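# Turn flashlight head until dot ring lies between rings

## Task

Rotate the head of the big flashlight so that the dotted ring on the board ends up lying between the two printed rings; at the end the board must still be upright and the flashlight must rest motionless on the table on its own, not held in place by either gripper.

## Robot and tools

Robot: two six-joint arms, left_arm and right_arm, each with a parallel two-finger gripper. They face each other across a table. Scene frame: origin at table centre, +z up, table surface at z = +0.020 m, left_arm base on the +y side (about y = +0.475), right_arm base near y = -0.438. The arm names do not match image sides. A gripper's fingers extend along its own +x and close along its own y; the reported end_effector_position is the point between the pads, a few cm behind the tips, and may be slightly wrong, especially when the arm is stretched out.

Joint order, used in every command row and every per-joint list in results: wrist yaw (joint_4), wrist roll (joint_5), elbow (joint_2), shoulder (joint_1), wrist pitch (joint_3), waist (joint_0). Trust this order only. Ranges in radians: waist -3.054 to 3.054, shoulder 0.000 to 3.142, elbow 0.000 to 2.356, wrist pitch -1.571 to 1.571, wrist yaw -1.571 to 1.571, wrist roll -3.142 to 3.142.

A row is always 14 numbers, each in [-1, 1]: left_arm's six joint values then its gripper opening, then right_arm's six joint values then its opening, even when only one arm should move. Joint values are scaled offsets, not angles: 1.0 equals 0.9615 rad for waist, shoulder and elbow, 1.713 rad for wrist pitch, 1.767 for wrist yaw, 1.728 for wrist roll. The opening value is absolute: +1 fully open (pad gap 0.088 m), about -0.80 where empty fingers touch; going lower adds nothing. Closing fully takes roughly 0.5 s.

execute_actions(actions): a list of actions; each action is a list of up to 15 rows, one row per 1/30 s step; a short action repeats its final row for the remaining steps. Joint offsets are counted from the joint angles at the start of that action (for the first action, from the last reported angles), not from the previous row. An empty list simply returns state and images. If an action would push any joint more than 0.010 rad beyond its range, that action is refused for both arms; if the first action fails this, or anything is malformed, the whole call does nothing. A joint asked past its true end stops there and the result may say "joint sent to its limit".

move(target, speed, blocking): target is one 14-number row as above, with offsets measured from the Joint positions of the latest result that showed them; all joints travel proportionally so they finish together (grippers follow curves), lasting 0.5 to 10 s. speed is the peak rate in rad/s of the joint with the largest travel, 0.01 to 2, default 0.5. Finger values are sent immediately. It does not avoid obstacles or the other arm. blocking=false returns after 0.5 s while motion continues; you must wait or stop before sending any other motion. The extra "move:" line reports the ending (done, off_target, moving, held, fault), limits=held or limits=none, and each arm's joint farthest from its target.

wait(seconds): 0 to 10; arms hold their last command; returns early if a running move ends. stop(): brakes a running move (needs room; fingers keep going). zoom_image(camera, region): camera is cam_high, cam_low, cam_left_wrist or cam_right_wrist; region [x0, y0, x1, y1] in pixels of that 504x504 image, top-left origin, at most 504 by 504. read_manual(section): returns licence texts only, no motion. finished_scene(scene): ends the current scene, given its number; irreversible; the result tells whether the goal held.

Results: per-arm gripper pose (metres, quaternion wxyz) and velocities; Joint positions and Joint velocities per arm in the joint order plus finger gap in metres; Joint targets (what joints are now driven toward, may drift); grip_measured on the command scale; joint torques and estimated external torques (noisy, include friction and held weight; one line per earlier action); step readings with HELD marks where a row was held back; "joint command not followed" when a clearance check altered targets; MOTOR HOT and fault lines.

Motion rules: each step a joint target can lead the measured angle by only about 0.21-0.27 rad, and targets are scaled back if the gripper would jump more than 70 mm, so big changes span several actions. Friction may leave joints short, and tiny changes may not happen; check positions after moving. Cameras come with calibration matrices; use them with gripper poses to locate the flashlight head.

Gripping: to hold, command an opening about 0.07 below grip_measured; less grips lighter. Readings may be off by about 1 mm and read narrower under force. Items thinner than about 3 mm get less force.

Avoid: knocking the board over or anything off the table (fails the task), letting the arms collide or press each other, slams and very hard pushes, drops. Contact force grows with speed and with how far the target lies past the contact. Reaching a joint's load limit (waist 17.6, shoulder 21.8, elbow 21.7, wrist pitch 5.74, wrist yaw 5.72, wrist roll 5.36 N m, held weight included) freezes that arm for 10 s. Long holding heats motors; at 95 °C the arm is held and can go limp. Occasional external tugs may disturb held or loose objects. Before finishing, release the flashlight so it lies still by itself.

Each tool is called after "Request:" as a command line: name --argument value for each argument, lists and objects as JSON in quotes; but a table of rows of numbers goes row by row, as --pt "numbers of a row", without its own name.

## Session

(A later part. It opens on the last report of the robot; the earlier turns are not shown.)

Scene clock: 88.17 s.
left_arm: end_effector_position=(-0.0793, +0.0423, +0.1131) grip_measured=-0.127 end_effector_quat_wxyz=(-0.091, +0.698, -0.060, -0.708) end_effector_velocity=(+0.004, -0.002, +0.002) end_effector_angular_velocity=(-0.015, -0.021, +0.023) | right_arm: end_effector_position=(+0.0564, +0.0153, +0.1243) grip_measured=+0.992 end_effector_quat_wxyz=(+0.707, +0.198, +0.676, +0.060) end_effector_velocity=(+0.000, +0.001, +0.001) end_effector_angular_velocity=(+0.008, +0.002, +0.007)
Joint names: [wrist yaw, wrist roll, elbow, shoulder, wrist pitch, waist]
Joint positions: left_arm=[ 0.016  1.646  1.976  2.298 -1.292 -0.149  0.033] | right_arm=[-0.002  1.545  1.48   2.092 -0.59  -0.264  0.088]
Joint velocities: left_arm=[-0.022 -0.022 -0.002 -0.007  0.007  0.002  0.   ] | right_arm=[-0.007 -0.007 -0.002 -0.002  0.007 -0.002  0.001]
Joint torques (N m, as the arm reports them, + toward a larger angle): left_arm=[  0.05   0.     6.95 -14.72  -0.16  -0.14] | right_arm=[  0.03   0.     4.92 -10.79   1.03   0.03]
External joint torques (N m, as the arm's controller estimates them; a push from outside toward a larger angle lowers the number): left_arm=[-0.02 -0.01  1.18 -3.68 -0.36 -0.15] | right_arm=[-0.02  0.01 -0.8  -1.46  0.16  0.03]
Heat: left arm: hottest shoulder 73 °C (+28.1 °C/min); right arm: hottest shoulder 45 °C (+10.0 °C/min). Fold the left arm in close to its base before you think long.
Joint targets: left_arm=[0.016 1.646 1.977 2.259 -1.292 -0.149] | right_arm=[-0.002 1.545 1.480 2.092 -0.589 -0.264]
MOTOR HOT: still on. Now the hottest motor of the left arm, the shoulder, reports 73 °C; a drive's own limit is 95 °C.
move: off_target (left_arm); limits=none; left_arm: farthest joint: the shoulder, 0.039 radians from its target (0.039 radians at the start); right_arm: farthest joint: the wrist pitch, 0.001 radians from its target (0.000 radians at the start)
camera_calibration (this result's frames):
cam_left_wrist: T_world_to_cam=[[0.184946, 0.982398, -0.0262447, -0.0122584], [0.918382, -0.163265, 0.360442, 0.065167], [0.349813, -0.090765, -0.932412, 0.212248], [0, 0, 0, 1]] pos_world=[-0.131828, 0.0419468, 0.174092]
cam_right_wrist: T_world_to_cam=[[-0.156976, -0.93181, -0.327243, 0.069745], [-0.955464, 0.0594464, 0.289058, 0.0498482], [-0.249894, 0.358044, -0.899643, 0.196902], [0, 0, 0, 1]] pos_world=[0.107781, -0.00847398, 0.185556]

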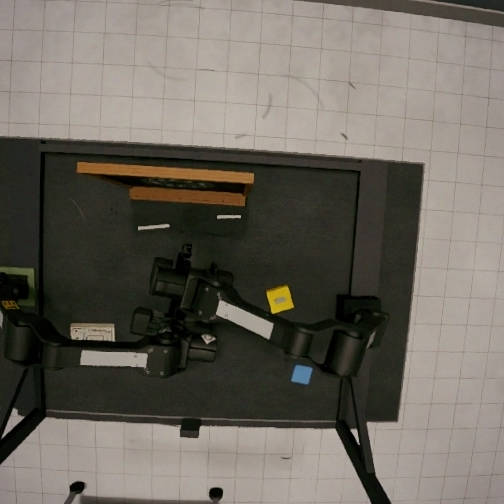

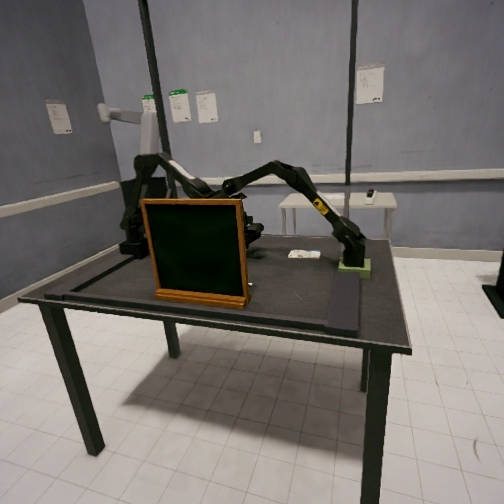

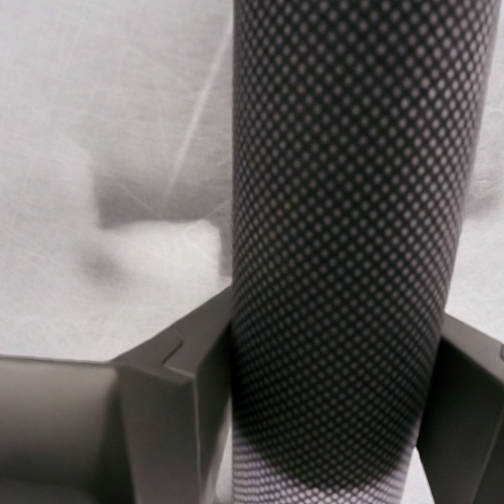

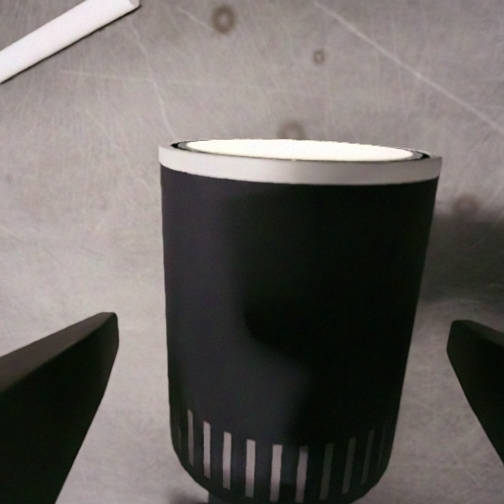

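Request:
move --target '[0,0,0,-0.04,0,0,-0.6, 0,0,0.455,0.17,-0.36,0,1]' --speed 0.9

Request:
move --target '[0,0,0,-0.04,0,0,-0.6, 0,0,0,0.01,0,0,0]'

Request:
move --target '[0,0,0,-0.04,0,0,-0.6, 0,0,-0.46,-0.19,0.36,0,0]' --speed 0.6

Request:
move --target '[0,0,0,-0.04,0,0,-0.6, 0,0,0,0,0,0,1]'

Request:
zoom_image --camera "cam_high" --region '[130,165,220,205]'

Request:
move --target '[0,0,0,-0.04,0,0,-0.6, 0,0,0.2,-0.6,0,0,1]' --speed 0.8

Request:
move --target '[0,0,-0.17,0.03,0.135,0,-0.6, 0,0,0,-0.3,0,0,1]' --speed 0.4

Scene clock: 94.20 s.
left_arm: end_effector_position=(-0.0794, +0.0418, +0.1130) grip_measured=-0.127 end_effector_quat_wxyz=(-0.090, +0.698, -0.061, -0.708) end_effector_velocity=(-0.002, +0.003, -0.002) end_effector_angular_velocity=(+0.011, -0.009, -0.000) | right_arm: end_effector_position=(+0.0513, -0.0068, +0.1567) grip_measured=+0.993 end_effector_quat_wxyz=(+0.705, +0.083, +0.702, -0.057) end_effector_velocity=(-0.001, -0.002, -0.002) end_effector_angular_velocity=(-0.010, +0.010, +0.005)
Joint names: [wrist yaw, wrist roll, elbow, shoulder, wrist pitch, waist]
Joint positions: left_arm=[ 0.016  1.646  1.976  2.298 -1.289 -0.149  0.033] | right_arm=[-0.002  1.545  1.905  2.237 -1.201 -0.264  0.088]
Joint velocities: left_arm=[-0.007 -0.007 -0.002  0.002 -0.007 -0.007 -0.   ] | right_arm=[-0.007 -0.007 -0.002  0.002 -0.007 -0.002 -0.   ]
Joint torques (N m, as the arm reports them, + toward a larger angle): left_arm=[  0.05  -0.01   7.1  -14.7   -0.24  -0.15] | right_arm=[ 0.03  0.01  6.15 -9.29  0.09  0.02]
External joint torques (N m, as the arm's controller estimates them; a push from outside toward a larger angle lowers the number): left_arm=[-0.03 -0.01  1.32 -3.7  -0.46 -0.08] | right_arm=[-0.03  0.01  0.63  0.7  -0.26  0.02]
Heat: left arm: hottest shoulder 75 °C (+25.4 °C/min); right arm: hottest shoulder 45 °C (+9.1 °C/min). Fold the left arm in close to its base before you think long.
Joint targets: left_arm=[0.016 1.646 1.977 2.259 -1.292 -0.149] | right_arm=[-0.002 1.545 1.917 2.255 -1.206 -0.264]
MOTOR HOT: still on. Now the hottest motor of the left arm, the shoulder, reports 75 °C; a drive's own limit is 95 °C.
move: off_target (left_arm, right_arm); limits=none; left_arm: farthest joint: the shoulder, 0.039 radians from its target (0.038 radians at the start); right_arm: farthest joint: the shoulder, 0.018 radians from its target (0.164 radians at the start)
camera_calibration (this result's frames):
cam_left_wrist: T_world_to_cam=[[0.185311, 0.982265, -0.0285372, -0.0114041], [0.918441, -0.162797, 0.360504, 0.0651923], [0.349465, -0.0930152, -0.932321, 0.212109], [0, 0, 0, 1]] pos_world=[-0.131887, 0.0415443, 0.173926]
cam_right_wrist: T_world_to_cam=[[-0.169246, -0.985573, -0.00162813, 0.00819157], [-0.932604, 0.159615, 0.323687, 0.0310737], [-0.318757, 0.056301, -0.946163, 0.241431], [0, 0, 0, 1]] pos_world=[0.107324, -0.0104792, 0.218388]

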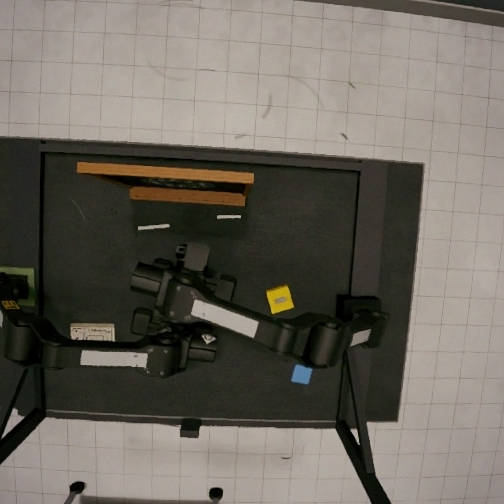

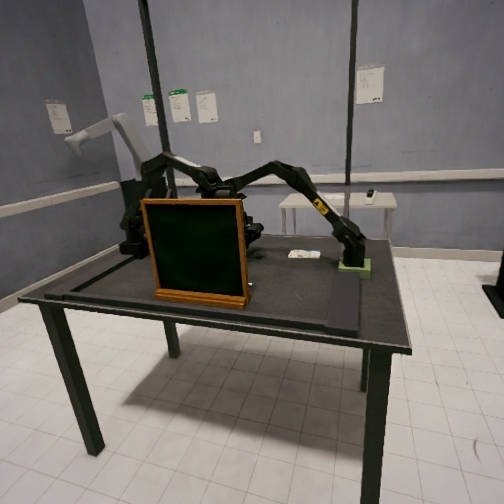

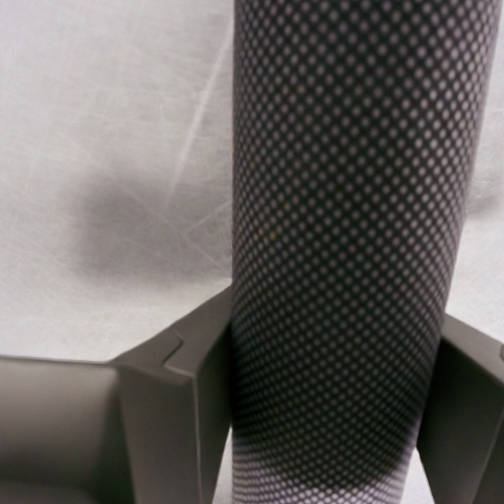

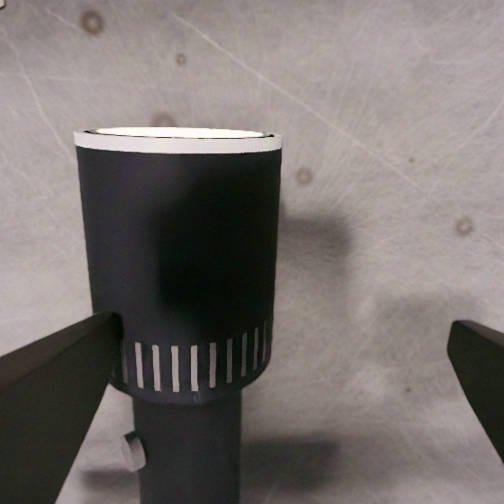

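Scene clock: 94.90 s.
left_arm: end_effector_position=(-0.0799, +0.0418, +0.1119) grip_measured=-0.127 end_effector_quat_wxyz=(-0.091, +0.696, -0.062, -0.709) end_effector_velocity=(-0.004, +0.004, -0.001) end_effector_angular_velocity=(+0.013, +0.005, +0.000) | right_arm: end_effector_position=(+0.0514, -0.0065, +0.1567) grip_measured=+0.004 end_effector_quat_wxyz=(+0.705, +0.084, +0.702, -0.056) end_effector_velocity=(-0.003, -0.002, +0.000) end_effector_angular_velocity=(-0.002, +0.023, +0.006)
Joint names: [wrist yaw, wrist roll, elbow, shoulder, wrist pitch, waist]
Joint positions: left_arm=[ 0.019  1.648  1.974  2.299 -1.286 -0.149  0.033] | right_arm=[-0.002  1.545  1.905  2.237 -1.2   -0.264  0.039]
Joint velocities: left_arm=[ 0.007 -0.007 -0.007 -0.002 -0.007 -0.007 -0.   ] | right_arm=[-0.022 -0.007 -0.002 -0.002 -0.007 -0.002 -0.001]
Joint torques (N m, as the arm reports them, + toward a larger angle): left_arm=[ -0.03  -0.04   7.21 -14.78  -0.35   0.  ] | right_arm=[  0.03   0.01   4.8  -10.15   0.32   0.02]
External joint torques (N m, as the arm's controller estimates them; a push from outside toward a larger angle lowers the number): left_arm=[-0.12 -0.05  1.49 -3.83 -0.55  0.1 ] | right_arm=[-0.02  0.01 -0.67 -0.21 -0.01  0.  ]
Heat: left arm: hottest shoulder 75 °C (+25.1 °C/min); right arm: hottest shoulder 45 °C (+9.0 °C/min). Fold the left arm in close to its base before you think long.
Joint targets: left_arm=[0.016 1.646 1.976 2.259 -1.289 -0.149] | right_arm=[-0.002 1.545 1.905 2.247 -1.201 -0.264]
MOTOR HOT: still on. Now the hottest motor of the left arm, the shoulder, reports 75 °C; a drive's own limit is 95 °C.
move: off_target (left_arm); limits=none; left_arm: farthest joint: the shoulder, 0.040 radians from its target (0.039 radians at the start); right_arm: farthest joint: the shoulder, 0.009 radians from its target (0.009 radians at the start)
camera_calibration (this result's frames):
cam_left_wrist: T_world_to_cam=[[0.186974, 0.981956, -0.0283386, -0.0112188], [0.919244, -0.164714, 0.357576, 0.0664691], [0.346456, -0.0929076, -0.933454, 0.211172], [0, 0, 0, 1]] pos_world=[-0.132165, 0.0415842, 0.173033]
cam_right_wrist: T_world_to_cam=[[-0.169245, -0.985569, -0.00315178, 0.00876253], [-0.932714, 0.159133, 0.323607, 0.0311019], [-0.318436, 0.0577085, -0.946186, 0.241444], [0, 0, 0, 1]] pos_world=[0.107377, -0.0102467, 0.218414]

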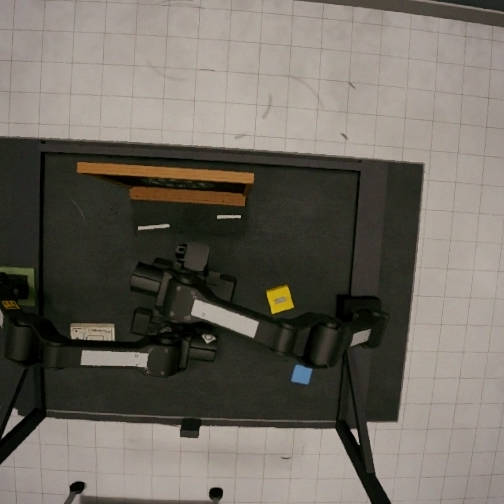

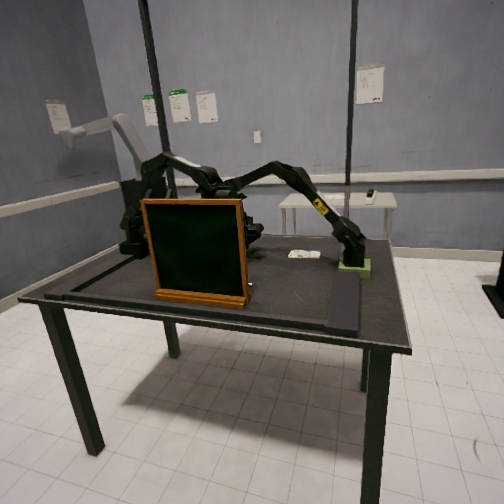

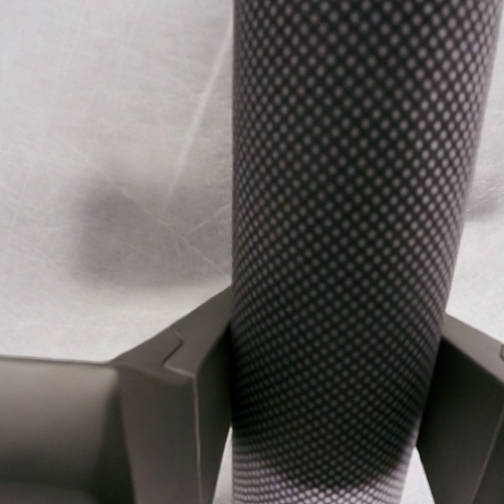

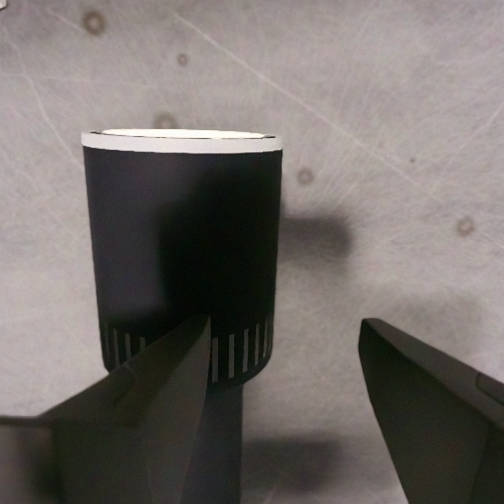

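Scene clock: 96.60 s.
left_arm: end_effector_position=(-0.0801, +0.0440, +0.1083) grip_measured=-0.127 end_effector_quat_wxyz=(-0.094, +0.695, -0.056, -0.710) end_effector_velocity=(+0.001, +0.007, +0.002) end_effector_angular_velocity=(+0.031, -0.012, +0.004) | right_arm: end_effector_position=(+0.0558, +0.0131, +0.1285) grip_measured=+0.002 end_effector_quat_wxyz=(+0.707, +0.199, +0.676, +0.062) end_effector_velocity=(-0.004, +0.001, +0.002) end_effector_angular_velocity=(+0.011, +0.016, +0.017)
Joint names: [wrist yaw, wrist roll, elbow, shoulder, wrist pitch, waist]
Joint positions: left_arm=[ 0.023  1.644  1.967  2.304 -1.288 -0.149  0.033] | right_arm=[-0.002  1.545  1.471  2.075 -0.593 -0.264  0.039]
Joint velocities: left_arm=[-0.007 -0.007  0.002 -0.002 -0.037 -0.002 -0.   ] | right_arm=[-0.022 -0.007 -0.007 -0.007  0.007  0.002 -0.   ]
Joint torques (N m, as the arm reports them, + toward a larger angle): left_arm=[ -0.05   0.13   7.85 -15.33   0.03  -0.16] | right_arm=[  0.03   0.     4.14 -13.1    1.73   0.02]
External joint torques (N m, as the arm's controller estimates them; a push from outside toward a larger angle lowers the number): left_arm=[-0.13  0.12  2.1  -4.21 -0.13 -0.09] | right_arm=[-0.02  0.02 -1.7  -3.71  0.82  0.  ]
Heat: left arm: hottest shoulder 75 °C (+23.2 °C/min); right arm: hottest shoulder 45 °C (+9.1 °C/min). Fold the left arm in close to its base before you think long.
Joint targets: left_arm=[0.019 1.648 1.974 2.261 -1.286 -0.149] | right_arm=[-0.002 1.545 1.463 2.054 -0.583 -0.264]
MOTOR HOT: still on. Now the hottest motor of the left arm, the shoulder, reports 75 °C; a drive's own limit is 95 °C.
move: off_target (left_arm, right_arm); limits=none; left_arm: farthest joint: the shoulder, 0.044 radians from its target (0.039 radians at the start); right_arm: farthest joint: the shoulder, 0.021 radians from its target (0.183 radians at the start)
camera_calibration (this result's frames):
cam_left_wrist: T_world_to_cam=[[0.183042, 0.982989, -0.0150739, -0.0152858], [0.920379, -0.165954, 0.354066, 0.0688406], [0.345541, -0.0786827, -0.935099, 0.20757], [0, 0, 0, 1]] pos_world=[-0.132286, 0.0427823, 0.169494]
cam_right_wrist: T_world_to_cam=[[-0.156669, -0.930464, -0.331199, 0.0694453], [-0.955734, 0.0582651, 0.288407, 0.0484094], [-0.249055, 0.361722, -0.898404, 0.201057], [0, 0, 0, 1]] pos_world=[0.107221, -0.0109308, 0.189669]

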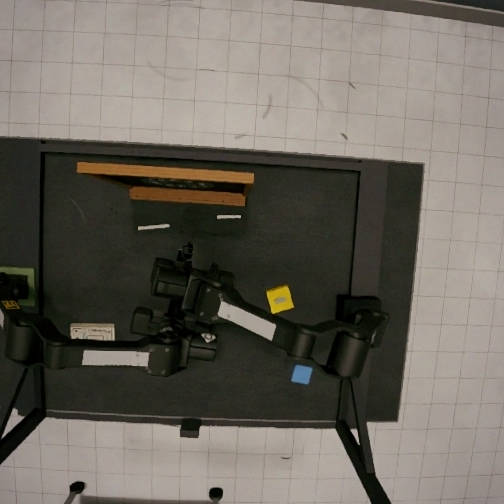

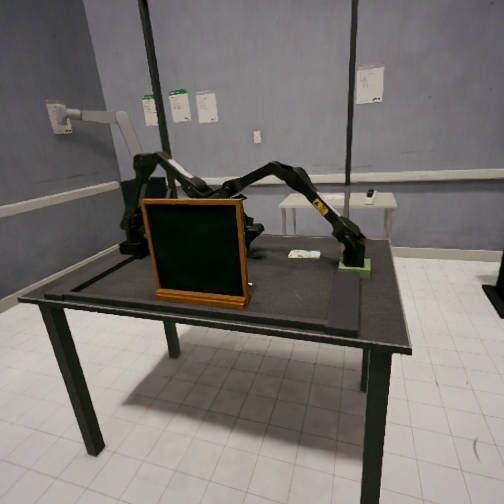

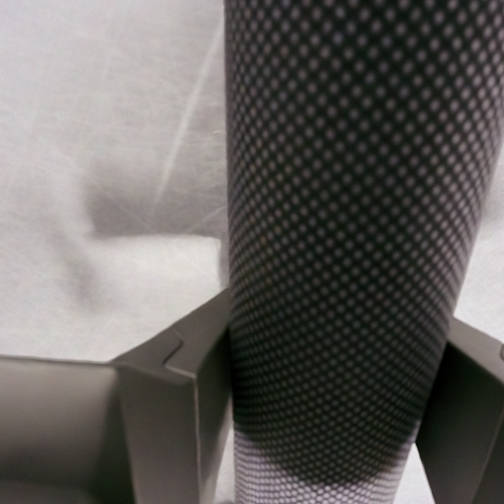

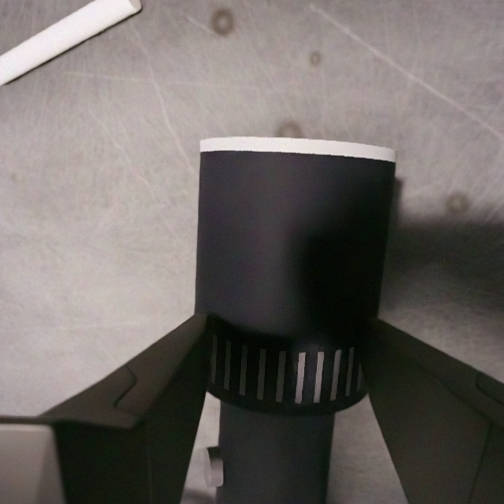

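Scene clock: 97.30 s.
left_arm: end_effector_position=(-0.0801, +0.0440, +0.1083) grip_measured=-0.128 end_effector_quat_wxyz=(-0.094, +0.695, -0.056, -0.710) end_effector_velocity=(-0.002, -0.001, +0.002) end_effector_angular_velocity=(-0.011, +0.009, +0.005) | right_arm: end_effector_position=(+0.0559, +0.0135, +0.1286) grip_measured=+0.992 end_effector_quat_wxyz=(+0.707, +0.200, +0.675, +0.062) end_effector_velocity=(-0.000, -0.002, -0.000) end_effector_angular_velocity=(-0.006, +0.006, +0.007)
Joint names: [wrist yaw, wrist roll, elbow, shoulder, wrist pitch, waist]
Joint positions: left_arm=[ 0.023  1.645  1.967  2.304 -1.287 -0.149  0.033] | right_arm=[-0.002  1.545  1.471  2.075 -0.591 -0.264  0.088]
Joint velocities: left_arm=[ 0.007 -0.007 -0.002 -0.007  0.007 -0.002 -0.   ] | right_arm=[-0.007 -0.007 -0.002 -0.002 -0.007 -0.002  0.   ]
Joint torques (N m, as the arm reports them, + toward a larger angle): left_arm=[  0.08  -0.01   7.   -14.52  -0.17  -0.19] | right_arm=[  0.03  -0.01   4.96 -10.6    0.87   0.02]
External joint torques (N m, as the arm's controller estimates them; a push from outside toward a larger angle lowers the number): left_arm=[ 0.   -0.02  1.21 -3.41 -0.37 -0.18] | right_arm=[-0.03  0.01 -0.83 -1.29 -0.02  0.02]
Heat: left arm: hottest shoulder 76 °C (+24.3 °C/min); right arm: hottest shoulder 45 °C (+9.1 °C/min). Fold the left arm in close to its base before you think long.
Joint targets: left_arm=[0.023 1.644 1.968 2.266 -1.288 -0.149] | right_arm=[-0.002 1.545 1.471 2.075 -0.593 -0.264]
MOTOR HOT: still on. Now the hottest motor of the left arm, the shoulder, reports 76 °C; a drive's own limit is 95 °C.
move: off_target (left_arm); limits=none; left_arm: farthest joint: the shoulder, 0.038 radians from its target (0.039 radians at the start); right_arm: farthest joint: the wrist pitch, 0.002 radians from its target (0.000 radians at the start)
camera_calibration (this result's frames):
cam_left_wrist: T_world_to_cam=[[0.183415, 0.982914, -0.0154646, -0.0152117], [0.920342, -0.166169, 0.354061, 0.0688593], [0.345441, -0.0791729, -0.935095, 0.207553], [0, 0, 0, 1]] pos_world=[-0.132281, 0.0428266, 0.169466]
cam_right_wrist: T_world_to_cam=[[-0.156528, -0.929846, -0.332995, 0.0700755], [-0.955856, 0.0577291, 0.288109, 0.0484782], [-0.248674, 0.363392, -0.897835, 0.200961], [0, 0, 0, 1]] pos_world=[0.107281, -0.010667, 0.189798]

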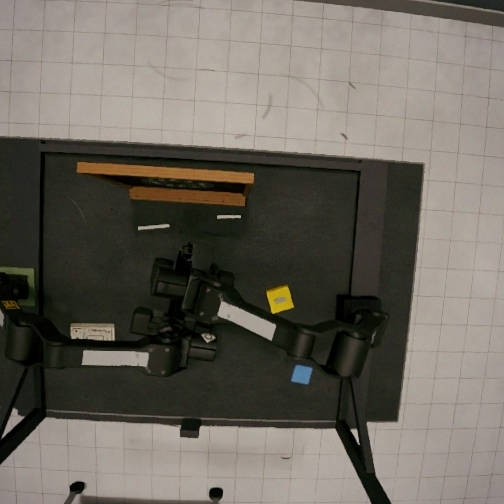

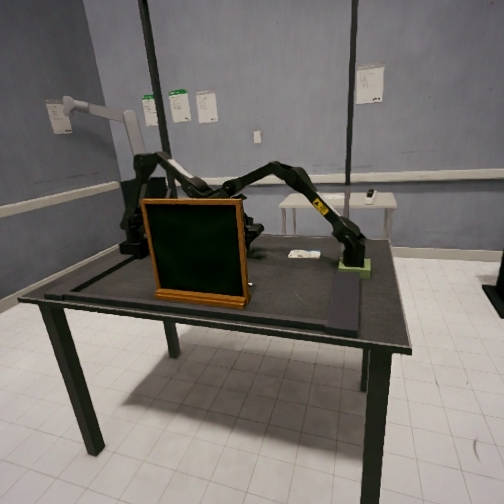

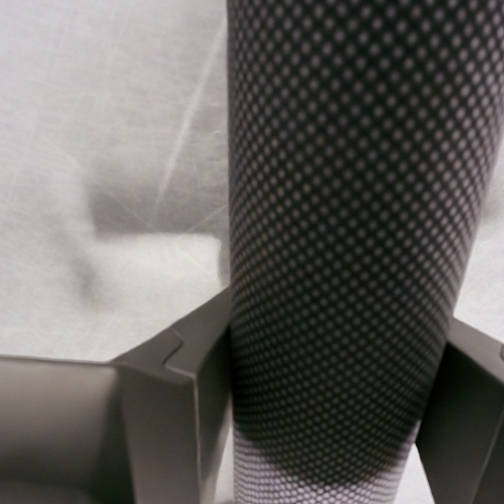

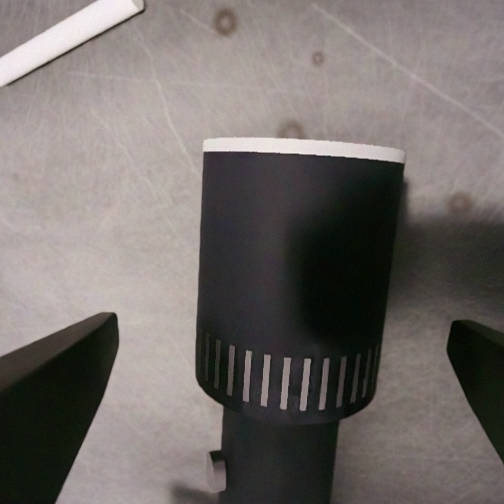

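Region (130, 165, 220, 205) of cam_high's 504x504 image, scaled by 5.600, with more detail than that image has.

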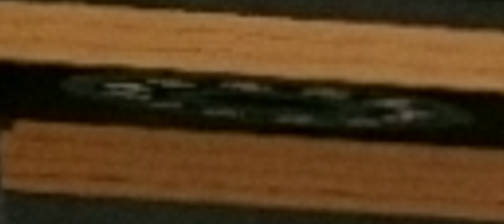

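Scene clock: 98.73 s.
left_arm: end_effector_position=(-0.0801, +0.0441, +0.1082) grip_measured=-0.128 end_effector_quat_wxyz=(-0.095, +0.695, -0.056, -0.710) end_effector_velocity=(+0.002, +0.002, +0.000) end_effector_angular_velocity=(+0.006, -0.009, +0.009) | right_arm: end_effector_position=(+0.0489, -0.0171, +0.4595) grip_measured=+0.993 end_effector_quat_wxyz=(+0.640, +0.436, +0.546, +0.319) end_effector_velocity=(+0.002, -0.002, -0.001) end_effector_angular_velocity=(-0.008, -0.001, -0.021)
Joint names: [wrist yaw, wrist roll, elbow, shoulder, wrist pitch, waist]
Joint positions: left_arm=[ 0.023  1.645  1.966  2.304 -1.287 -0.149  0.033] | right_arm=[-0.002  1.545  1.658  1.5   -0.592 -0.264  0.088]
Joint velocities: left_arm=[-0.007 -0.007 -0.002 -0.002 -0.007  0.002 -0.   ] | right_arm=[ 0.022  0.007 -0.002 -0.002 -0.007  0.002 -0.   ]
Joint torques (N m, as the arm reports them, + toward a larger angle): left_arm=[  0.08   0.     6.84 -14.84  -0.12  -0.06] | right_arm=[ 0.01 -0.03  6.39 -7.12  2.02  0.02]
External joint torques (N m, as the arm's controller estimates them; a push from outside toward a larger angle lowers the number): left_arm=[ 0.01  0.    1.15 -3.94 -0.31 -0.14] | right_arm=[-0.02  0.02 -0.02 -1.21  0.36  0.01]
Heat: left arm: hottest shoulder 76 °C (+23.1 °C/min); right arm: hottest shoulder 45 °C (+9.1 °C/min). Fold the left arm in close to its base before you think long.
Joint targets: left_arm=[0.023 1.645 1.966 2.265 -1.287 -0.149] | right_arm=[-0.002 1.545 1.663 1.498 -0.591 -0.264]
MOTOR HOT: still on. Now the hottest motor of the left arm, the shoulder, reports 76 °C; a drive's own limit is 95 °C.
move: off_target (left_arm); limits=none; left_arm: farthest joint: the shoulder, 0.038 radians from its target (0.038 radians at the start); right_arm: farthest joint: the elbow, 0.006 radians from its target (0.193 radians at the start)
camera_calibration (this result's frames):
cam_left_wrist: T_world_to_cam=[[0.183416, 0.98292, -0.0150835, -0.0153469], [0.920323, -0.166302, 0.354047, 0.0689008], [0.345491, -0.0788197, -0.935106, 0.20746], [0, 0, 0, 1]] pos_world=[-0.132272, 0.0428951, 0.169371]
cam_right_wrist: T_world_to_cam=[[-0.0477212, -0.453078, -0.890193, 0.409565], [-0.990458, -0.0938905, 0.100883, 0.0333693], [-0.129289, 0.886513, -0.444274, 0.302116], [0, 0, 0, 1]] pos_world=[0.0916559, -0.0791317, 0.495448]

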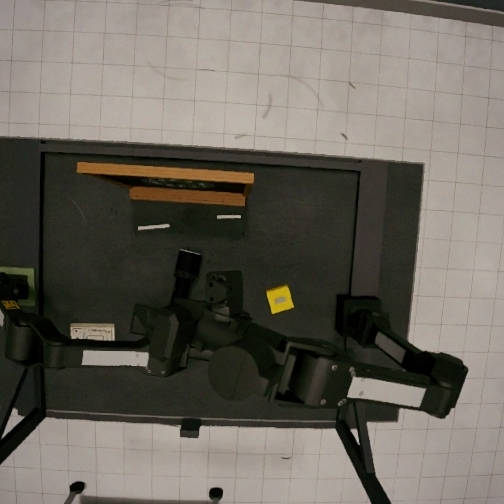

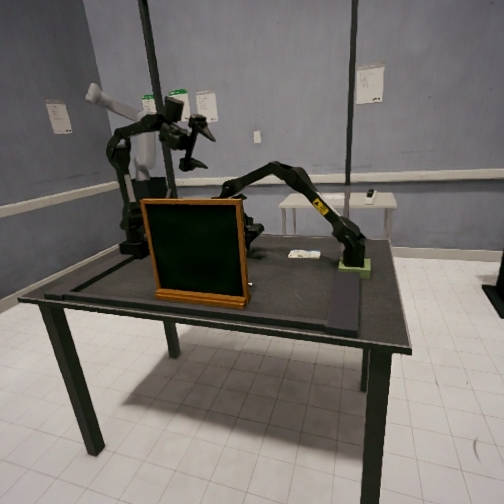

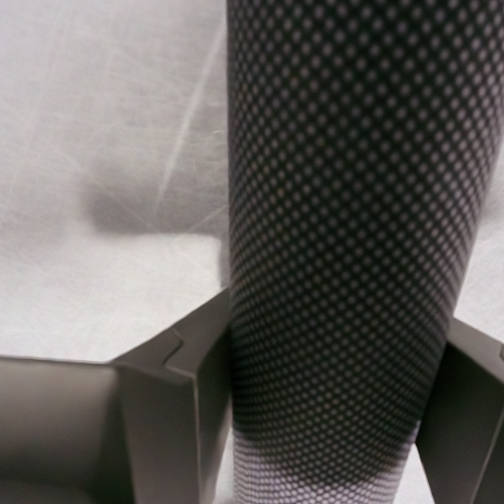

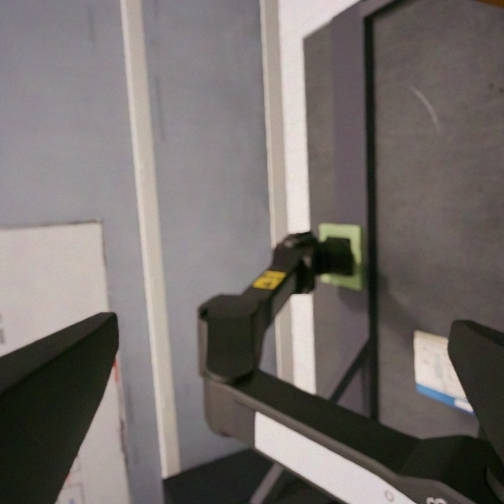

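Scene clock: 100.00 s.
left_arm: end_effector_position=(-0.0808, +0.0367, +0.0678) grip_measured=-0.128 end_effector_quat_wxyz=(-0.074, +0.696, -0.076, -0.710) end_effector_velocity=(+0.003, +0.006, +0.001) end_effector_angular_velocity=(+0.021, -0.010, +0.024) | right_arm: end_effector_position=(+0.0285, -0.1065, +0.5640) grip_measured=+0.993 end_effector_quat_wxyz=(+0.591, +0.510, +0.477, +0.405) end_effector_velocity=(-0.002, +0.000, -0.004) end_effector_angular_velocity=(-0.016, -0.017, +0.013)
Joint names: [wrist yaw, wrist roll, elbow, shoulder, wrist pitch, waist]
Joint positions: left_arm=[ 0.021  1.643  1.821  2.313 -1.075 -0.149  0.033] | right_arm=[-0.002  1.545  1.658  1.217 -0.592 -0.264  0.088]
Joint velocities: left_arm=[-0.007 -0.022 -0.007 -0.007 -0.022  0.002 -0.   ] | right_arm=[-0.007 -0.022 -0.007 -0.002 -0.007  0.002 -0.   ]
Joint torques (N m, as the arm reports them, + toward a larger angle): left_arm=[ 0.1   0.02  4.6  -8.43  1.37  0.02] | right_arm=[-0.01 -0.04  4.91 -4.53  1.99  0.02]
External joint torques (N m, as the arm's controller estimates them; a push from outside toward a larger angle lowers the number): left_arm=[ 0.03  0.02 -1.03  2.52  1.1  -0.05] | right_arm=[-0.02  0.02 -0.76 -1.36  0.28  0.02]
Heat: left arm: hottest shoulder 75 °C (+22.0 °C/min); right arm: hottest shoulder 45 °C (+9.0 °C/min). Fold the left arm in close to its base before you think long.
Joint targets: left_arm=[0.023 1.644 1.803 2.332 -1.056 -0.149] | right_arm=[-0.002 1.545 1.658 1.212 -0.592 -0.264]
MOTOR HOT: still on. Now the hottest motor of the left arm, the shoulder, reports 75 °C; a drive's own limit is 95 °C.
move: off_target (left_arm); limits=none; left_arm: farthest joint: the shoulder, 0.020 radians from its target (0.029 radians at the start); right_arm: farthest joint: the shoulder, 0.005 radians from its target (0.289 radians at the start)
camera_calibration (this result's frames):
cam_left_wrist: T_world_to_cam=[[0.182103, 0.980635, -0.0720602, -0.00465887], [0.922514, -0.145026, 0.35768, 0.0817561], [0.340303, -0.131611, -0.93106, 0.170592], [0, 0, 0, 1]] pos_world=[-0.132626, 0.0388773, 0.129253]
cam_right_wrist: T_world_to_cam=[[0.0116845, -0.192774, -0.981174, 0.538413], [-0.993966, -0.109263, 0.00963033, 0.0441563], [-0.109062, 0.975141, -0.192887, 0.292228], [0, 0, 0, 1]] pos_world=[0.0694698, -0.176347, 0.584218]

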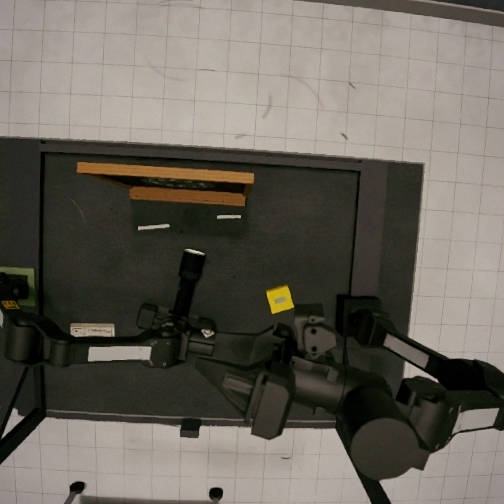

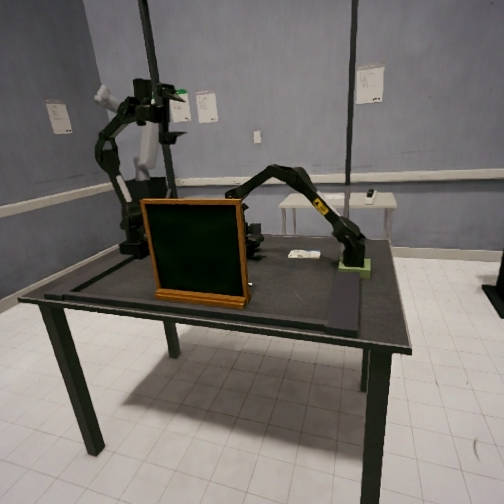

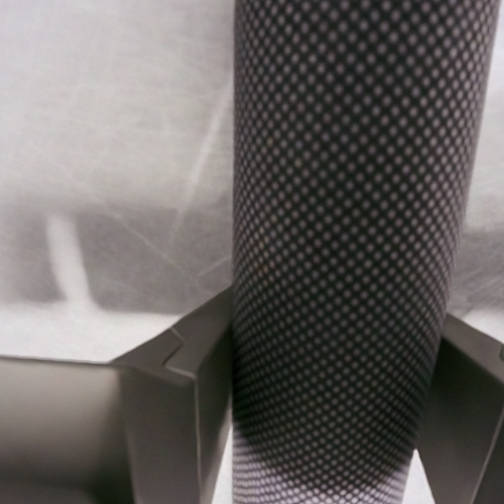

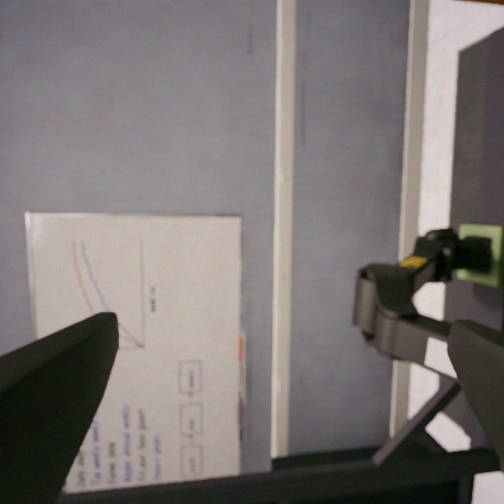

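Request:
move --target '[0,0,0,0,0,0,-0.6, 0.6,-0.894,-0.528,0.01,0.235,0.21,1]' --speed 1.2

Scene clock: 104.53 s.
left_arm: end_effector_position=(-0.0807, +0.0365, +0.0694) grip_measured=-0.128 end_effector_quat_wxyz=(-0.073, +0.696, -0.077, -0.710) end_effector_velocity=(+0.000, +0.002, +0.000) end_effector_angular_velocity=(+0.006, -0.008, +0.005) | right_arm: end_effector_position=(+0.0918, -0.1272, +0.4494) grip_measured=+0.994 end_effector_quat_wxyz=(+0.963, -0.117, +0.034, +0.241) end_effector_velocity=(-0.001, +0.000, +0.000) end_effector_angular_velocity=(-0.009, -0.001, +0.010)
Joint names: [wrist yaw, wrist roll, elbow, shoulder, wrist pitch, waist]
Joint positions: left_arm=[ 0.02   1.643  1.821  2.309 -1.076 -0.149  0.033] | right_arm=[ 1.056  0.006  1.162  1.219 -0.192 -0.065  0.088]
Joint velocities: left_arm=[-0.007 -0.007 -0.002 -0.002 -0.007 -0.002  0.   ] | right_arm=[-0.007 -0.007  0.002 -0.002 -0.007  0.002 -0.   ]
Joint torques (N m, as the arm reports them, + toward a larger angle): left_arm=[  0.11   0.02   7.12 -10.09   0.06  -0.03] | right_arm=[ 0.17 -0.14  4.48 -3.83  1.9   0.31]
External joint torques (N m, as the arm's controller estimates them; a push from outside toward a larger angle lowers the number): left_arm=[ 0.03  0.02  1.42  0.89 -0.23 -0.02] | right_arm=[ 0.03 -0.16 -2.03  0.19  0.5   0.29]
Heat: left arm: hottest shoulder 73 °C (+17.2 °C/min); right arm: hottest shoulder 44 °C (+7.1 °C/min). Fold the left arm in close to its base before you think long.
Joint targets: left_arm=[0.020 1.643 1.821 2.313 -1.075 -0.149] | right_arm=[1.059 -0.000 1.150 1.226 -0.189 -0.062]
MOTOR HOT: still on. Now the hottest motor of the left arm, the shoulder, reports 73 °C; a drive's own limit is 95 °C.
move: off_target (right_arm); limits=none; left_arm: farthest joint: the shoulder, 0.004 radians from its target (0.000 radians at the start); right_arm: farthest joint: the elbow, 0.012 radians from its target (0.507 radians at the start)
camera_calibration (this result's frames):
cam_left_wrist: T_world_to_cam=[[0.182097, 0.98041, -0.0750842, -0.00416731], [0.922532, -0.143924, 0.35808, 0.0810565], [0.340259, -0.134473, -0.930667, 0.172134], [0, 0, 0, 1]] pos_world=[-0.132589, 0.0388991, 0.130862]
cam_right_wrist: T_world_to_cam=[[0.439767, -0.865535, 0.239696, -0.252211], [-0.28697, -0.388317, -0.875704, 0.403343], [0.851031, 0.31632, -0.419152, 0.226899], [0, 0, 0, 1]] pos_world=[0.0335627, -0.133445, 0.508768]

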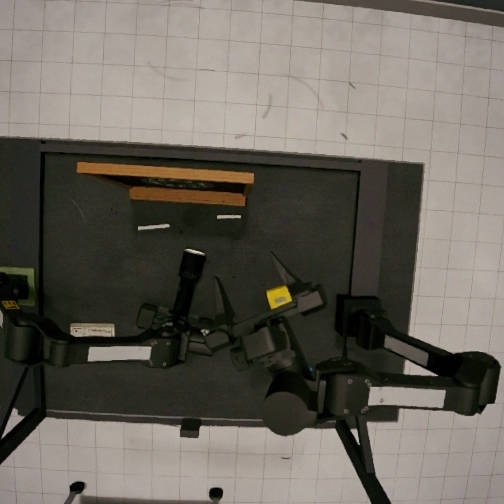

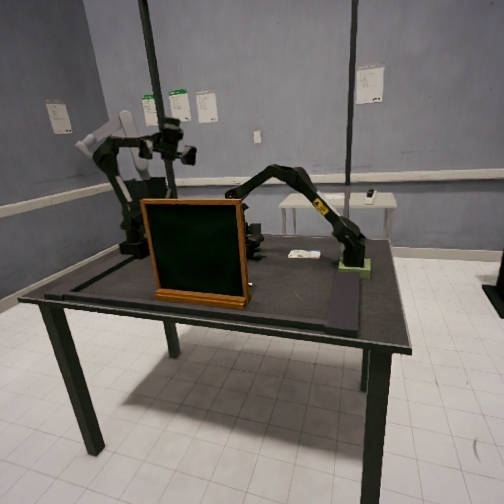

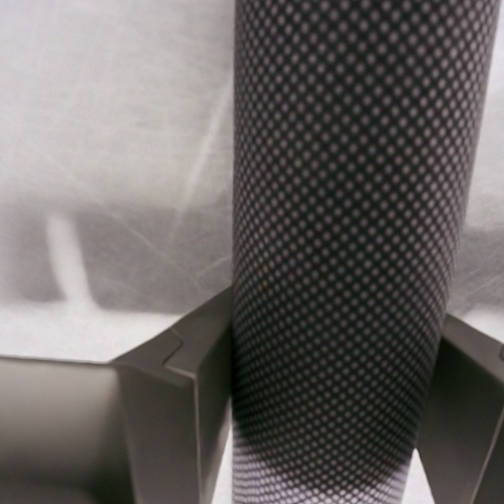

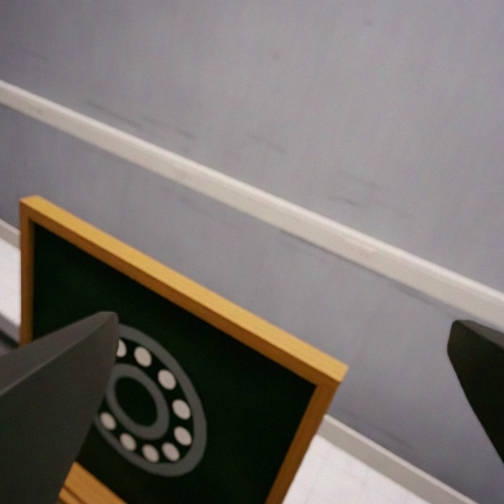

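Request:
zoom_image --camera "cam_right_wrist" --region '[80,310,230,490]'

Region (80, 310, 230, 490) of cam_right_wrist's 504x504 image, scaled by 2.800, with more detail than that image has.

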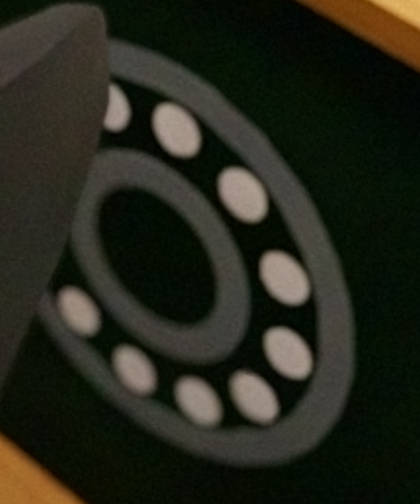

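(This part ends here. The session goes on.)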